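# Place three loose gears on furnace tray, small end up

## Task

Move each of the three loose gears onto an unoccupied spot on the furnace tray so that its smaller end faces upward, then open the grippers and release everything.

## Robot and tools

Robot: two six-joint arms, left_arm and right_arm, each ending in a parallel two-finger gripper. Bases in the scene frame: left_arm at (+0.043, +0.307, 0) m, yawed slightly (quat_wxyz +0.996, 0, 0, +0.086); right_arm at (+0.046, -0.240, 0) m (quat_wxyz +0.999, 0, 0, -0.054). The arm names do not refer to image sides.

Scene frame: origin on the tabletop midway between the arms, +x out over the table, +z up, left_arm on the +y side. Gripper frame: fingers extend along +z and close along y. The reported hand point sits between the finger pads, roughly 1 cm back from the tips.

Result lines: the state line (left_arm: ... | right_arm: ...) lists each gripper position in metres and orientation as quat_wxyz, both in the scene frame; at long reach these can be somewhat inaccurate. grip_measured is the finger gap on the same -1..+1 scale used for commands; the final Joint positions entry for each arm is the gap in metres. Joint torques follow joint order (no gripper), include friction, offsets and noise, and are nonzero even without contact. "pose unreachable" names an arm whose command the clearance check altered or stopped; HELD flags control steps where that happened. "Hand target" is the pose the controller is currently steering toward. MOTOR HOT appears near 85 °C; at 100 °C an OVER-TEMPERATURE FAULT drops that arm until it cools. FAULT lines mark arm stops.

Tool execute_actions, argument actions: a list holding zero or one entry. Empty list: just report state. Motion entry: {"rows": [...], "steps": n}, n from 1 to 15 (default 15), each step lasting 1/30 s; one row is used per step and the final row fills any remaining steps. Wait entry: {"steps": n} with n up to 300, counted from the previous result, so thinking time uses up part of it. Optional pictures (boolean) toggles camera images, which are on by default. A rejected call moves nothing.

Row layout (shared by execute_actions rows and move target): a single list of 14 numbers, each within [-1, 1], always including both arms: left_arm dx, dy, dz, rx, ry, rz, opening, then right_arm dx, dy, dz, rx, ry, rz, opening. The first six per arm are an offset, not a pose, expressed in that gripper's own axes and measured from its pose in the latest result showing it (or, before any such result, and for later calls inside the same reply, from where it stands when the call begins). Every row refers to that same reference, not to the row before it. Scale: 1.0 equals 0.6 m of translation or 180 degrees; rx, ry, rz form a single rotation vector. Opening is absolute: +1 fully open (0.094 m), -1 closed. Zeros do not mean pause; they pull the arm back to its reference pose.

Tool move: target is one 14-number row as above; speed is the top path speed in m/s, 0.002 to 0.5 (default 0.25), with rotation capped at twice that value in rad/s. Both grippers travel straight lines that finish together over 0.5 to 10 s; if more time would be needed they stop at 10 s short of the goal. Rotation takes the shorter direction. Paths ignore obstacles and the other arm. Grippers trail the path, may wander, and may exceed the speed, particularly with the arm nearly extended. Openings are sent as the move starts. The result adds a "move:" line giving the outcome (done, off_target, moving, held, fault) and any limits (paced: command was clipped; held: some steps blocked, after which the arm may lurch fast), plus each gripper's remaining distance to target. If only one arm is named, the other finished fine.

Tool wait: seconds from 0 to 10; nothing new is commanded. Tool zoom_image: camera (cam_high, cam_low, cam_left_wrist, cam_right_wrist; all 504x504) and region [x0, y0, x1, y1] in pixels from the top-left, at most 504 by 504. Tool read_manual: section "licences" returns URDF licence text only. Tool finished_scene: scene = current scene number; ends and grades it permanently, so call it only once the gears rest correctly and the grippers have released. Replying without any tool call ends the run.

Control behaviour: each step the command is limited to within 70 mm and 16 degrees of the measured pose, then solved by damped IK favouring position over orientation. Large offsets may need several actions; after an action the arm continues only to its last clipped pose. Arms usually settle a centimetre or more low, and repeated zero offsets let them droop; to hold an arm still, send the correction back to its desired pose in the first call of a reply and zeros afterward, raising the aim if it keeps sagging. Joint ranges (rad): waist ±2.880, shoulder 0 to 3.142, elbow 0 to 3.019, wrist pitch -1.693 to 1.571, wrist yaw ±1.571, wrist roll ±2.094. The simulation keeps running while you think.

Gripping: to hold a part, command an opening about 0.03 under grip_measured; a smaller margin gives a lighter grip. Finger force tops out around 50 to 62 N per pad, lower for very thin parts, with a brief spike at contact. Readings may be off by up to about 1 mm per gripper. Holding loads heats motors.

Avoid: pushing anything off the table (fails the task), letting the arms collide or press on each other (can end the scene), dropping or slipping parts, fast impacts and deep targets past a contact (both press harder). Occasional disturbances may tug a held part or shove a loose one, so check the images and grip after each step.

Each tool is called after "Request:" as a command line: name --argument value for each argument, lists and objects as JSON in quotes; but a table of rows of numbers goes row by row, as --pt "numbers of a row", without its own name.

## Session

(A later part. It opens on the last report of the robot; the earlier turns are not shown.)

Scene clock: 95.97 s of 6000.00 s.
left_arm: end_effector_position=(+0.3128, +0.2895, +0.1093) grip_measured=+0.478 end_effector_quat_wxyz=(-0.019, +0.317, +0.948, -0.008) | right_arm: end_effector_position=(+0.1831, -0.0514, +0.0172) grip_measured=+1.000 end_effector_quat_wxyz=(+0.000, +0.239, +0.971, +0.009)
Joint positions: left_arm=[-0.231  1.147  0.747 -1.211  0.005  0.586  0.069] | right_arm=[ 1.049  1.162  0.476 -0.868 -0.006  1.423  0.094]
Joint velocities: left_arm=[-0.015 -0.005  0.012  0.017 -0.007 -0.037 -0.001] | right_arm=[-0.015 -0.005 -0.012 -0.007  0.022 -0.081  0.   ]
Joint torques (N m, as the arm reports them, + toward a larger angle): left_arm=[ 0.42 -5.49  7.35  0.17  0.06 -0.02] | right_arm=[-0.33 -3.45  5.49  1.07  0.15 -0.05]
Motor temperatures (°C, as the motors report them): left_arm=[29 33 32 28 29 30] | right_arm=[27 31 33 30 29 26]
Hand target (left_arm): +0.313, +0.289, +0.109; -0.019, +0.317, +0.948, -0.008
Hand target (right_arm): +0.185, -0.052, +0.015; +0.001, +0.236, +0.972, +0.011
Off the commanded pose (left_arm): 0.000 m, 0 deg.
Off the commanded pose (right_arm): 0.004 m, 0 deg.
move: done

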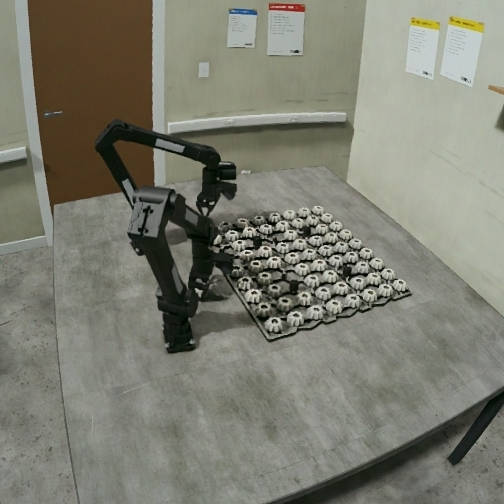

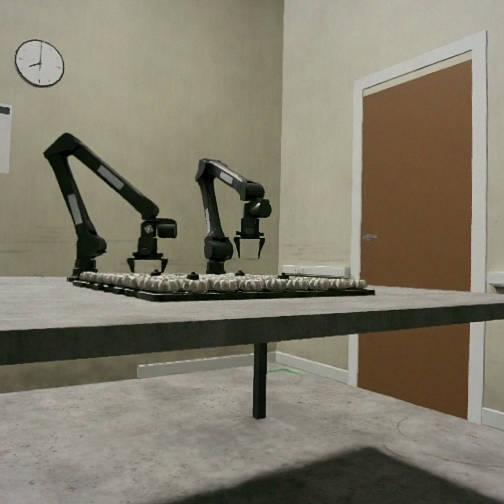

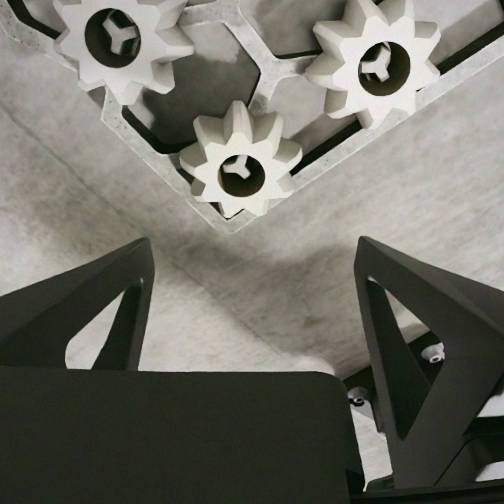

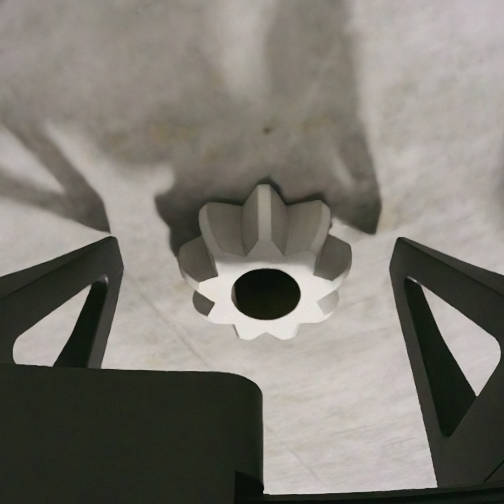

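Request:
move --target '[0,0,0,0,0,0,0.48, 0,0,0,0,0,0,0.14]' --speed 0.05

Request:
move --target '[0,0,0,0,0,0,0.48, 0,0.02,-0.2,-0.02,0,0,0.15]' --speed 0.15

Scene clock: 108.70 s of 6000.00 s.
left_arm: end_effector_position=(+0.3128, +0.2895, +0.1093) grip_measured=+0.478 end_effector_quat_wxyz=(-0.019, +0.317, +0.948, -0.008) | right_arm: end_effector_position=(+0.1829, -0.0515, +0.0171) grip_measured=+0.205 end_effector_quat_wxyz=(+0.000, +0.237, +0.971, +0.009)
Joint positions: left_arm=[-0.231  1.147  0.747 -1.211  0.005  0.586  0.069] | right_arm=[ 1.049  1.162  0.475 -0.868 -0.006  1.42   0.057]
Joint velocities: left_arm=[-0.015 -0.005 -0.002 -0.007  0.066 -0.037  0.   ] | right_arm=[-0.015  0.015 -0.012  0.002 -0.051 -0.022  0.   ]
Joint torques (N m, as the arm reports them, + toward a larger angle): left_arm=[ 0.39 -5.48  7.35  0.18  0.06 -0.02] | right_arm=[ 0.57 -3.34  5.83  0.45  0.24  0.12]
Motor temperatures (°C, as the motors report them): left_arm=[29 33 32 28 29 30] | right_arm=[27 30 32 30 29 26]
Hand target (left_arm): +0.313, +0.289, +0.109; -0.019, +0.317, +0.948, -0.008
Hand target (right_arm): +0.183, -0.051, +0.017; +0.000, +0.238, +0.971, +0.009
Off the commanded pose (left_arm): 0.000 m, 0 deg.
Off the commanded pose (right_arm): 0.000 m, 0 deg.
After step 90, 9.03 s passed at rest.
move: done

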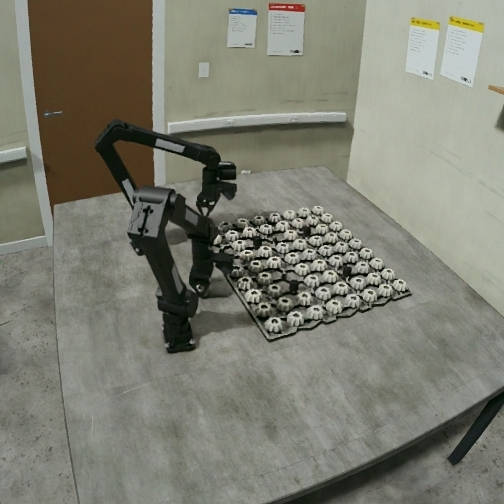

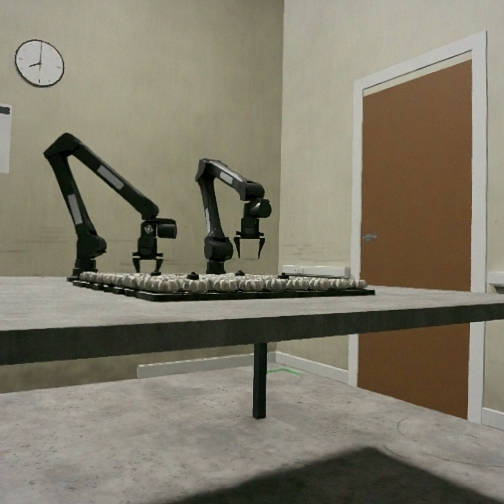

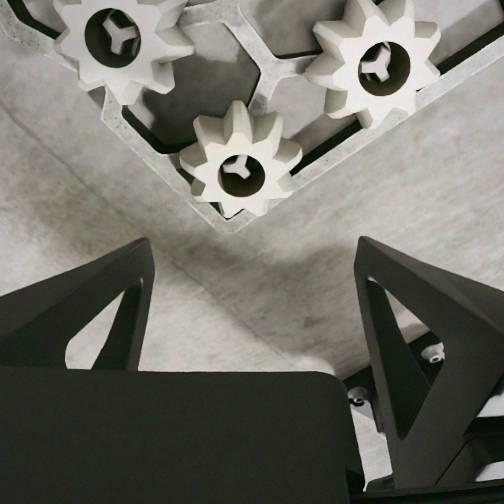

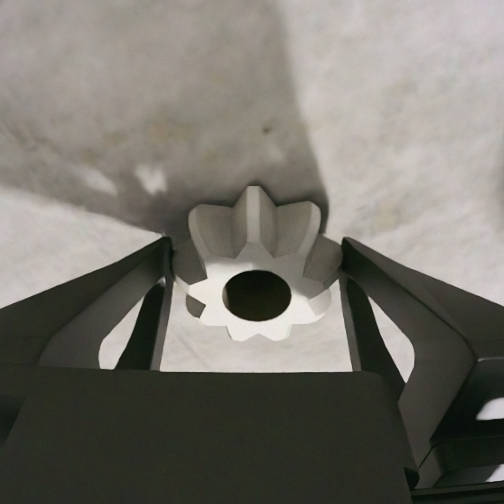

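Scene clock: 109.90 s of 6000.00 s.
left_arm: end_effector_position=(+0.3128, +0.2895, +0.1093) grip_measured=+0.478 end_effector_quat_wxyz=(-0.019, +0.317, +0.948, -0.008) | right_arm: end_effector_position=(+0.1743, -0.0613, +0.1060) grip_measured=+0.205 end_effector_quat_wxyz=(-0.005, +0.237, +0.971, +0.005)
Joint positions: left_arm=[-0.231  1.147  0.747 -1.211  0.005  0.586  0.069] | right_arm=[ 1.049  0.954  0.615 -1.226 -0.013  1.42   0.057]
Joint velocities: left_arm=[-0.024 -0.005  0.002 -0.017 -0.007 -0.051 -0.   ] | right_arm=[-0.005 -0.005 -0.017 -0.037  0.125 -0.037 -0.   ]
Joint torques (N m, as the arm reports them, + toward a larger angle): left_arm=[ 0.41 -5.51  7.34  0.18  0.06 -0.02] | right_arm=[ 1.3  -2.87 11.67  0.24  0.07  0.1 ]
Motor temperatures (°C, as the motors report them): left_arm=[29 33 32 28 29 30] | right_arm=[27 30 32 30 29 26]
Hand target (left_arm): +0.313, +0.289, +0.109; -0.019, +0.317, +0.948, -0.008
Hand target (right_arm): +0.187, -0.041, +0.136; +0.008, +0.237, +0.971, +0.040
Off the commanded pose (left_arm): 0.000 m, 0 deg.
Off the commanded pose (right_arm): 0.039 m, 4 deg.
move: off_target (right_arm)

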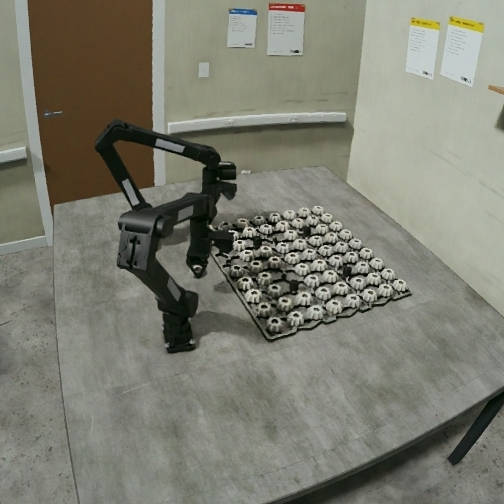

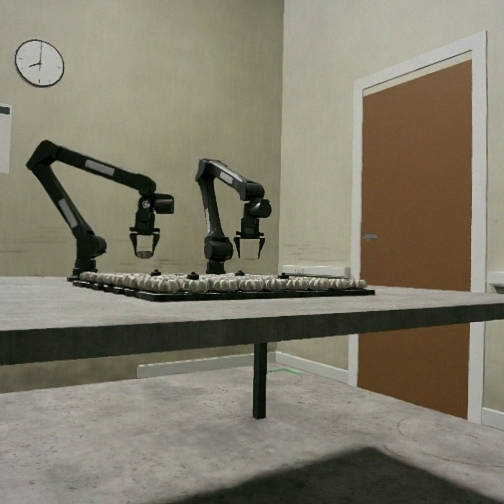

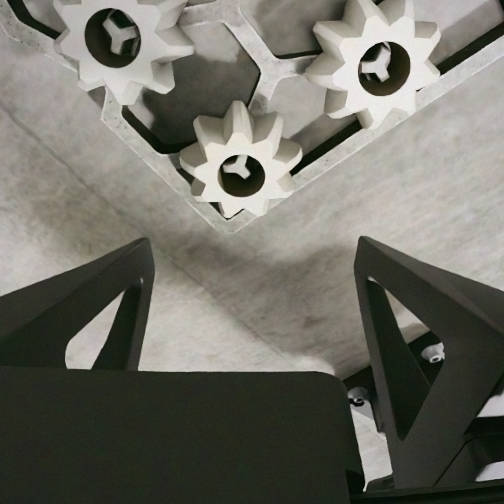

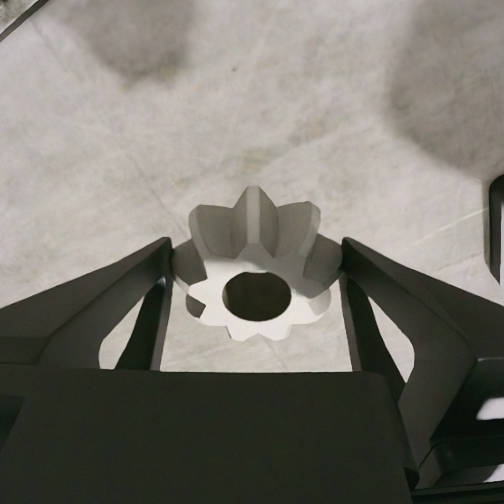

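Request:
move --target '[0,0,0,0,0,0,0.48, -0.491,0.25,-0.057,-0.018,-0.016,0.054,0.15]' --speed 0.2

Scene clock: 118.37 s of 6000.00 s.
left_arm: end_effector_position=(+0.3128, +0.2895, +0.1093) grip_measured=+0.478 end_effector_quat_wxyz=(-0.019, +0.317, +0.948, -0.008) | right_arm: end_effector_position=(+0.4805, -0.0718, +0.1081) grip_measured=+0.205 end_effector_quat_wxyz=(+0.002, +0.323, +0.946, +0.006)
Joint positions: left_arm=[-0.231  1.147  0.747 -1.211  0.005  0.586  0.069] | right_arm=[ 0.477  1.63   1.225 -1.154 -0.006  1.026  0.057]
Joint velocities: left_arm=[-0.005 -0.005  0.002 -0.022 -0.081  0.037 -0.001] | right_arm=[ 0.005 -0.005  0.012  0.002 -0.022  0.007  0.   ]
Joint torques (N m, as the arm reports them, + toward a larger angle): left_arm=[ 0.43 -5.49  7.35  0.18  0.06 -0.01] | right_arm=[  0.87 -12.    11.51   0.3    0.13  -0.04]
Motor temperatures (°C, as the motors report them): left_arm=[29 33 32 28 29 30] | right_arm=[27 30 34 30 29 26]
Hand target (left_arm): +0.313, +0.289, +0.109; -0.019, +0.317, +0.948, -0.008
Hand target (right_arm): +0.505, -0.063, +0.140; +0.029, +0.318, +0.947, +0.030
Off the commanded pose (left_arm): 0.000 m, 0 deg.
Off the commanded pose (right_arm): 0.039 m, 4 deg.
After step 90, 3.40 s passed at rest.
move: off_target (right_arm)

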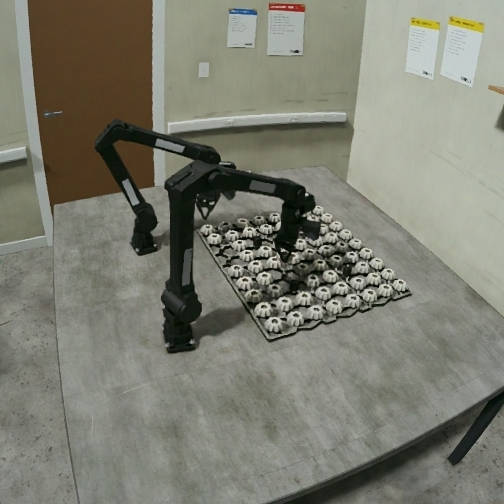

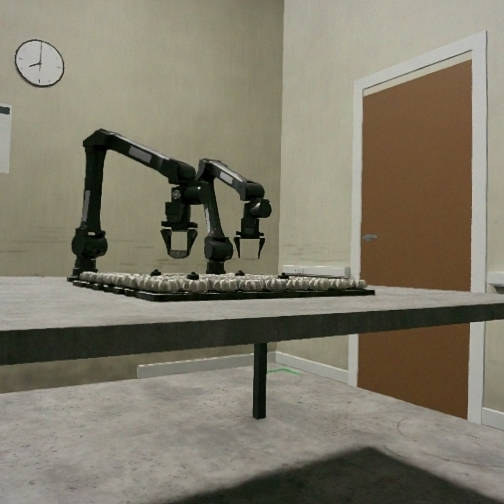

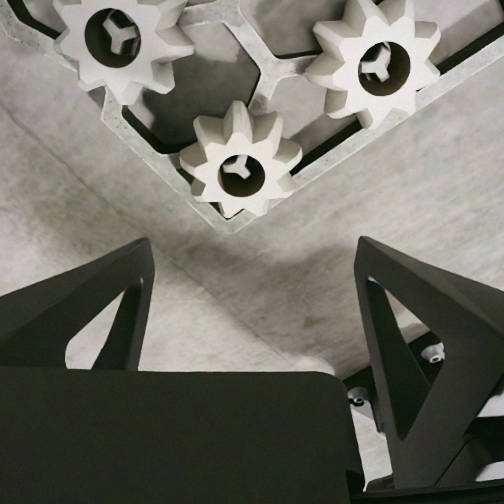

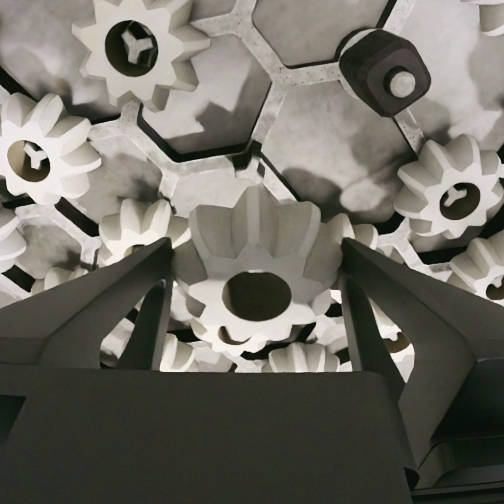

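Request:
move --target '[0,0,0,0,0,0,0.48, -0.007,0.014,0.082,-0.008,-0.004,0,0.15]' --speed 0.08

Scene clock: 123.53 s of 6000.00 s.
left_arm: end_effector_position=(+0.3128, +0.2895, +0.1093) grip_measured=+0.478 end_effector_quat_wxyz=(-0.019, +0.317, +0.948, -0.008) | right_arm: end_effector_position=(+0.4840, -0.0705, +0.0543) grip_measured=+0.205 end_effector_quat_wxyz=(+0.003, +0.323, +0.947, +0.007)
Joint positions: left_arm=[-0.231  1.147  0.747 -1.211  0.005  0.586  0.069] | right_arm=[ 0.477  1.702  1.161 -1.016 -0.006  1.025  0.057]
Joint velocities: left_arm=[-0.034  0.024 -0.002  0.002 -0.022 -0.051  0.   ] | right_arm=[-0.024 -0.005 -0.002  0.012 -0.007 -0.007 -0.001]
Joint torques (N m, as the arm reports them, + toward a larger angle): left_arm=[ 0.42 -5.48  7.34  0.17  0.06 -0.02] | right_arm=[  1.02 -12.58   6.62   1.23   0.11   0.1 ]
Motor temperatures (°C, as the motors report them): left_arm=[29 33 32 28 29 30] | right_arm=[27 31 34 30 29 26]
Hand target (left_arm): +0.313, +0.289, +0.109; -0.019, +0.317, +0.948, -0.008
Hand target (right_arm): +0.489, -0.068, +0.059; +0.012, +0.323, +0.946, +0.016
Off the commanded pose (left_arm): 0.000 m, 0 deg.
Off the commanded pose (right_arm): 0.008 m, 1 deg.
After step 90, 1.20 s passed at rest.
move: done

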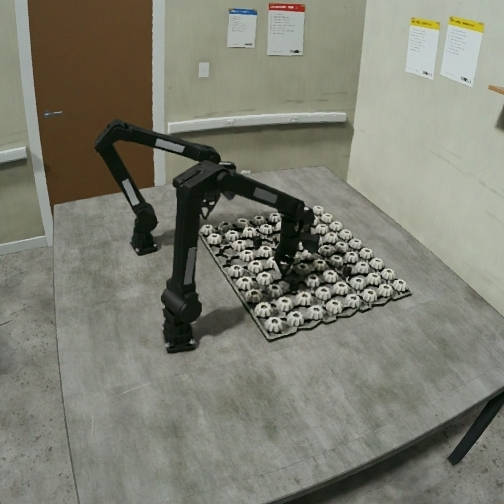

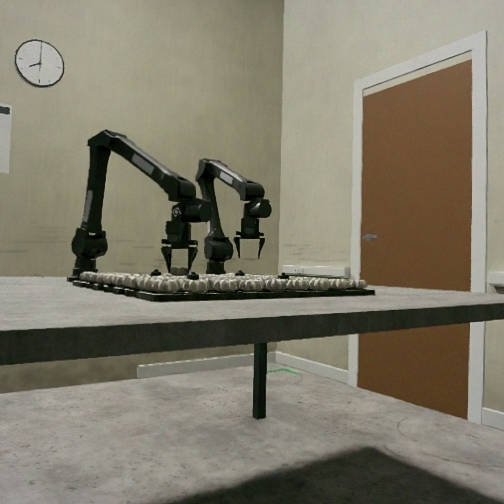

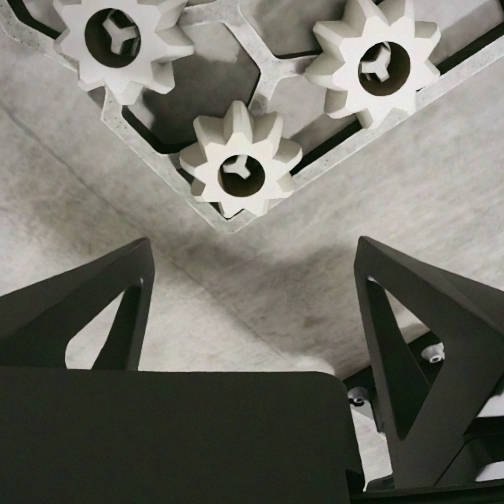

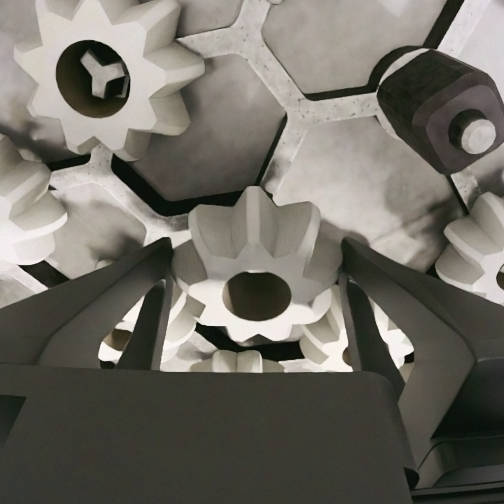

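Request:
move --target '[0,0,0,0,0,0,0.48, -0.002,0.006,0.034,-0.005,-0.003,0,0.15]' --speed 0.03

Scene clock: 126.57 s of 6000.00 s.
left_arm: end_effector_position=(+0.3128, +0.2895, +0.1093) grip_measured=+0.478 end_effector_quat_wxyz=(-0.019, +0.317, +0.948, -0.008) | right_arm: end_effector_position=(+0.4847, -0.0713, +0.0344) grip_measured=+0.205 end_effector_quat_wxyz=(+0.006, +0.323, +0.947, +0.006)
Joint positions: left_arm=[-0.231  1.147  0.747 -1.211  0.005  0.586  0.069] | right_arm=[ 0.477  1.73   1.137 -0.961 -0.     1.025  0.057]
Joint velocities: left_arm=[-0.005  0.005  0.002  0.002 -0.081 -0.037  0.001] | right_arm=[-0.005 -0.005 -0.007  0.012 -0.037 -0.066  0.001]
Joint torques (N m, as the arm reports them, + toward a larger angle): left_arm=[ 0.4  -5.5   7.35  0.17  0.06 -0.02] | right_arm=[  0.47 -11.82   5.89   1.14  -0.09   0.11]
Motor temperatures (°C, as the motors report them): left_arm=[29 33 32 28 29 30] | right_arm=[27 31 34 30 29 26]
Hand target (left_arm): +0.313, +0.289, +0.109; -0.019, +0.317, +0.948, -0.008
Hand target (right_arm): +0.487, -0.069, +0.034; +0.010, +0.322, +0.946, +0.013
Off the commanded pose (left_arm): 0.000 m, 0 deg.
Off the commanded pose (right_arm): 0.004 m, 1 deg.
move: done

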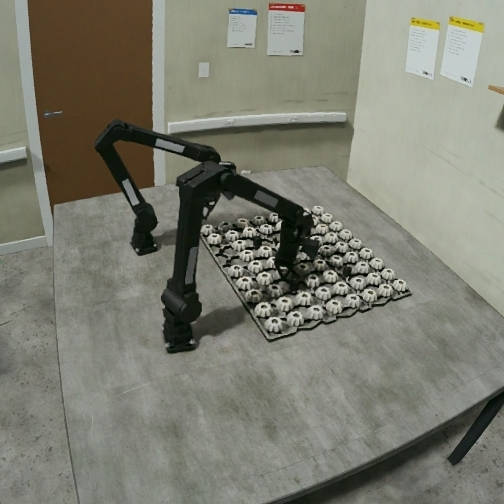

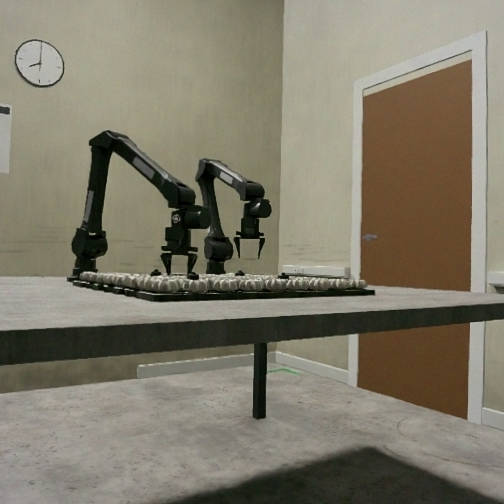

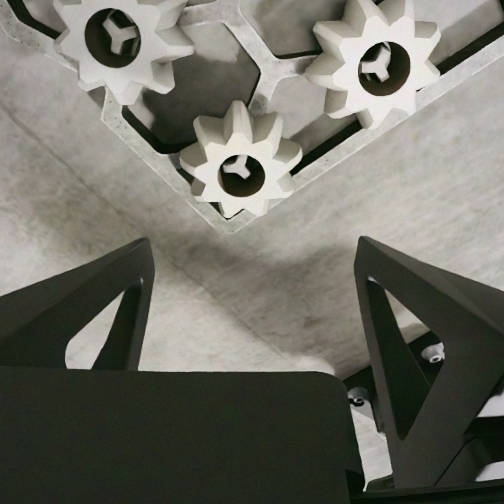

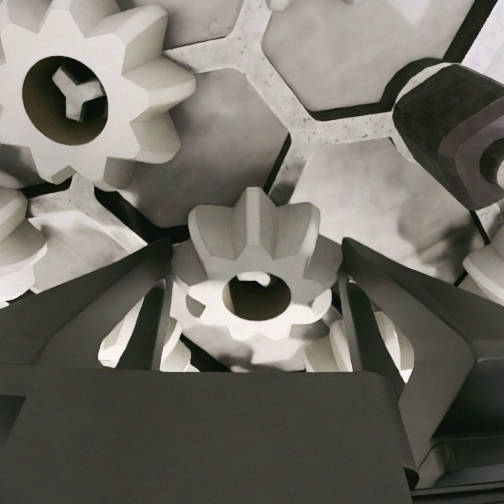

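Request:
move --target '[0,0,0,0,0,0,0.48, 0,0,0,0,0,0,0.48]' --speed 0.03

Request:
move --target '[0,0,0,0,0,0,0.48, -0.008,0.014,-0.16,0,0,0,0.48]' --speed 0.12

Scene clock: 129.20 s of 6000.00 s.
left_arm: end_effector_position=(+0.3128, +0.2895, +0.1093) grip_measured=+0.478 end_effector_quat_wxyz=(-0.019, +0.317, +0.948, -0.008) | right_arm: end_effector_position=(+0.4847, -0.0714, +0.0344) grip_measured=+0.478 end_effector_quat_wxyz=(+0.007, +0.323, +0.947, +0.006)
Joint positions: left_arm=[-0.231  1.147  0.747 -1.211  0.005  0.586  0.069] | right_arm=[ 0.477  1.73   1.137 -0.961  0.     1.025  0.069]
Joint velocities: left_arm=[-0.005  0.005 -0.007 -0.012 -0.022  0.066  0.001] | right_arm=[-0.024  0.005 -0.007  0.012 -0.007 -0.022 -0.001]
Joint torques (N m, as the arm reports them, + toward a larger angle): left_arm=[ 0.42 -5.5   7.35  0.17  0.06 -0.02] | right_arm=[  0.74 -11.84   6.3    0.54   0.18   0.07]
Motor temperatures (°C, as the motors report them): left_arm=[29 33 32 28 29 30] | right_arm=[27 31 34 30 29 26]
Hand target (left_arm): +0.313, +0.289, +0.109; -0.019, +0.317, +0.948, -0.008
Hand target (right_arm): +0.485, -0.071, +0.034; +0.006, +0.323, +0.947, +0.006
Off the commanded pose (left_arm): 0.000 m, 0 deg.
Off the commanded pose (right_arm): 0.000 m, 0 deg.
move: done

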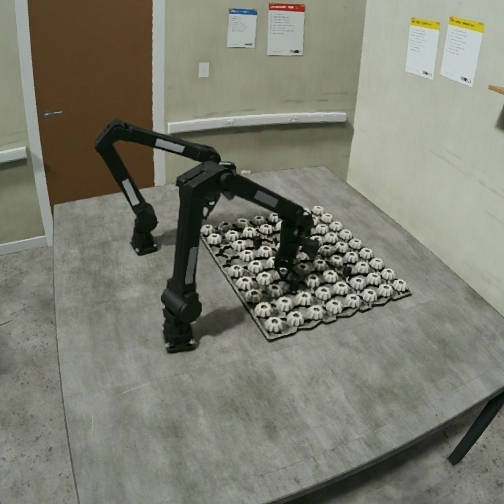

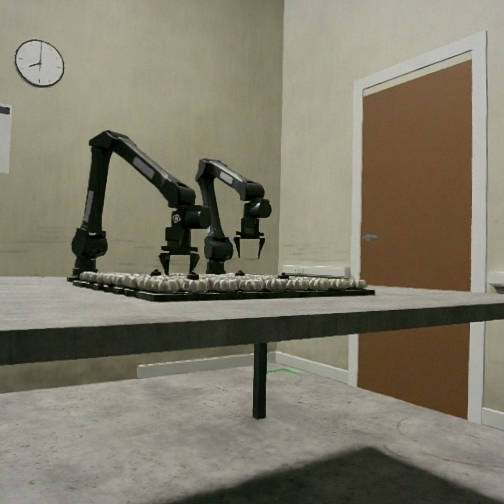

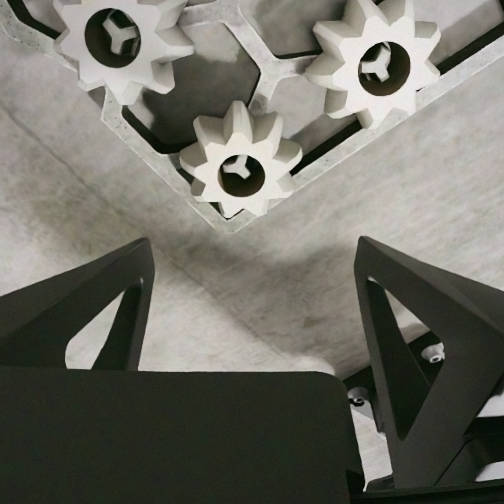

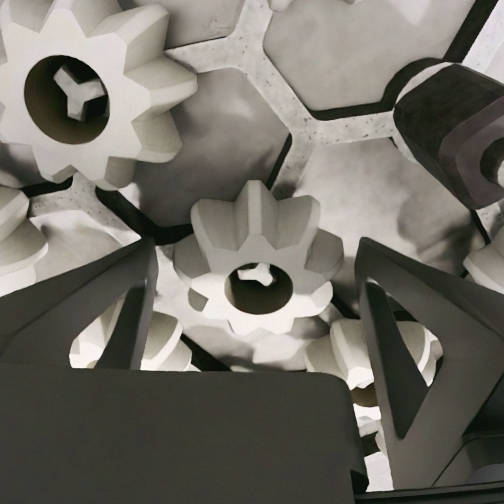

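Scene clock: 130.40 s of 6000.00 s.
left_arm: end_effector_position=(+0.3128, +0.2895, +0.1093) grip_measured=+0.478 end_effector_quat_wxyz=(-0.019, +0.317, +0.948, -0.008) | right_arm: end_effector_position=(+0.4736, -0.0750, +0.1040) grip_measured=+0.479 end_effector_quat_wxyz=(-0.017, +0.322, +0.946, -0.012)
Joint positions: left_arm=[-0.231  1.147  0.747 -1.211  0.005  0.586  0.069] | right_arm=[ 0.477  1.647  1.234 -1.199 -0.003  1.025  0.069]
Joint velocities: left_arm=[-0.024 -0.005  0.007 -0.002 -0.007 -0.051 -0.001] | right_arm=[-0.005  0.015 -0.007 -0.007  0.007  0.022  0.   ]
Joint torques (N m, as the arm reports them, + toward a larger angle): left_arm=[ 0.43 -5.51  7.35  0.17  0.06 -0.02] | right_arm=[  0.64 -12.51  10.32   0.01   0.3    0.12]
Motor temperatures (°C, as the motors report them): left_arm=[29 33 32 28 29 30] | right_arm=[27 31 34 30 29 26]
Hand target (left_arm): +0.313, +0.289, +0.109; -0.019, +0.317, +0.948, -0.008
Hand target (right_arm): +0.492, -0.067, +0.130; +0.007, +0.322, +0.947, +0.006
Off the commanded pose (left_arm): 0.000 m, 0 deg.
Off the commanded pose (right_arm): 0.033 m, 3 deg.
move: off_target (right_arm)

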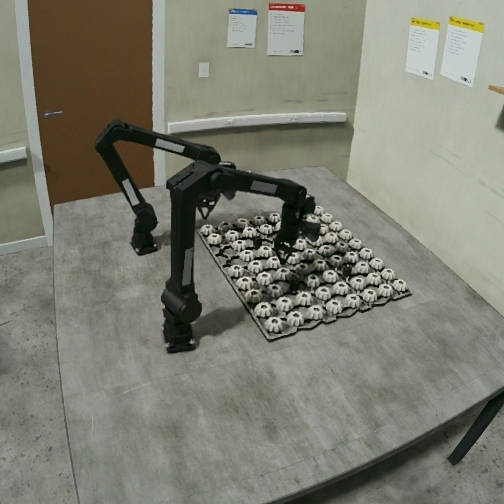

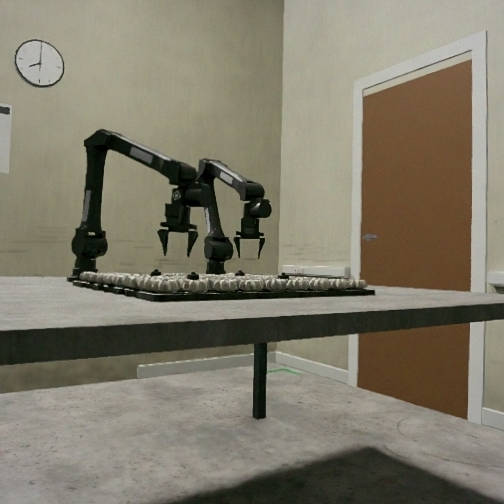

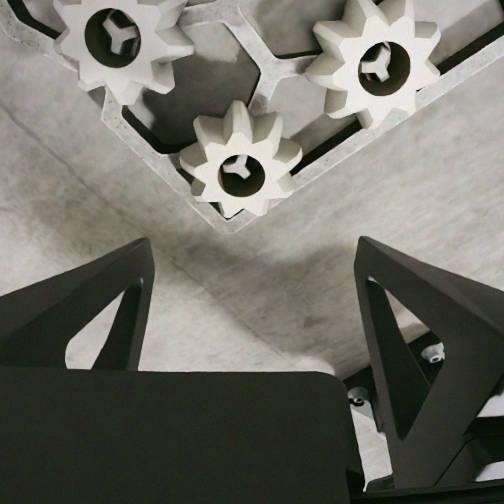

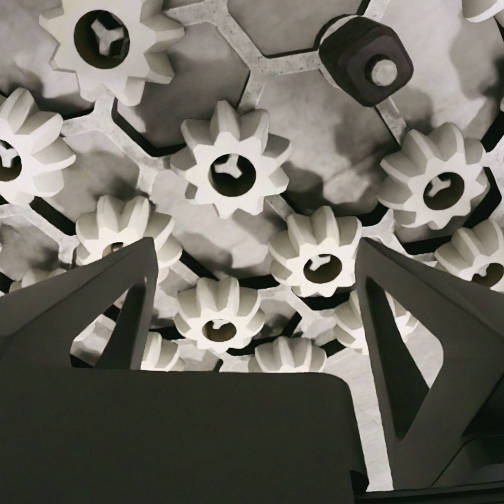

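Request:
finished_scene --scene 2

The scene is finished: the task was done.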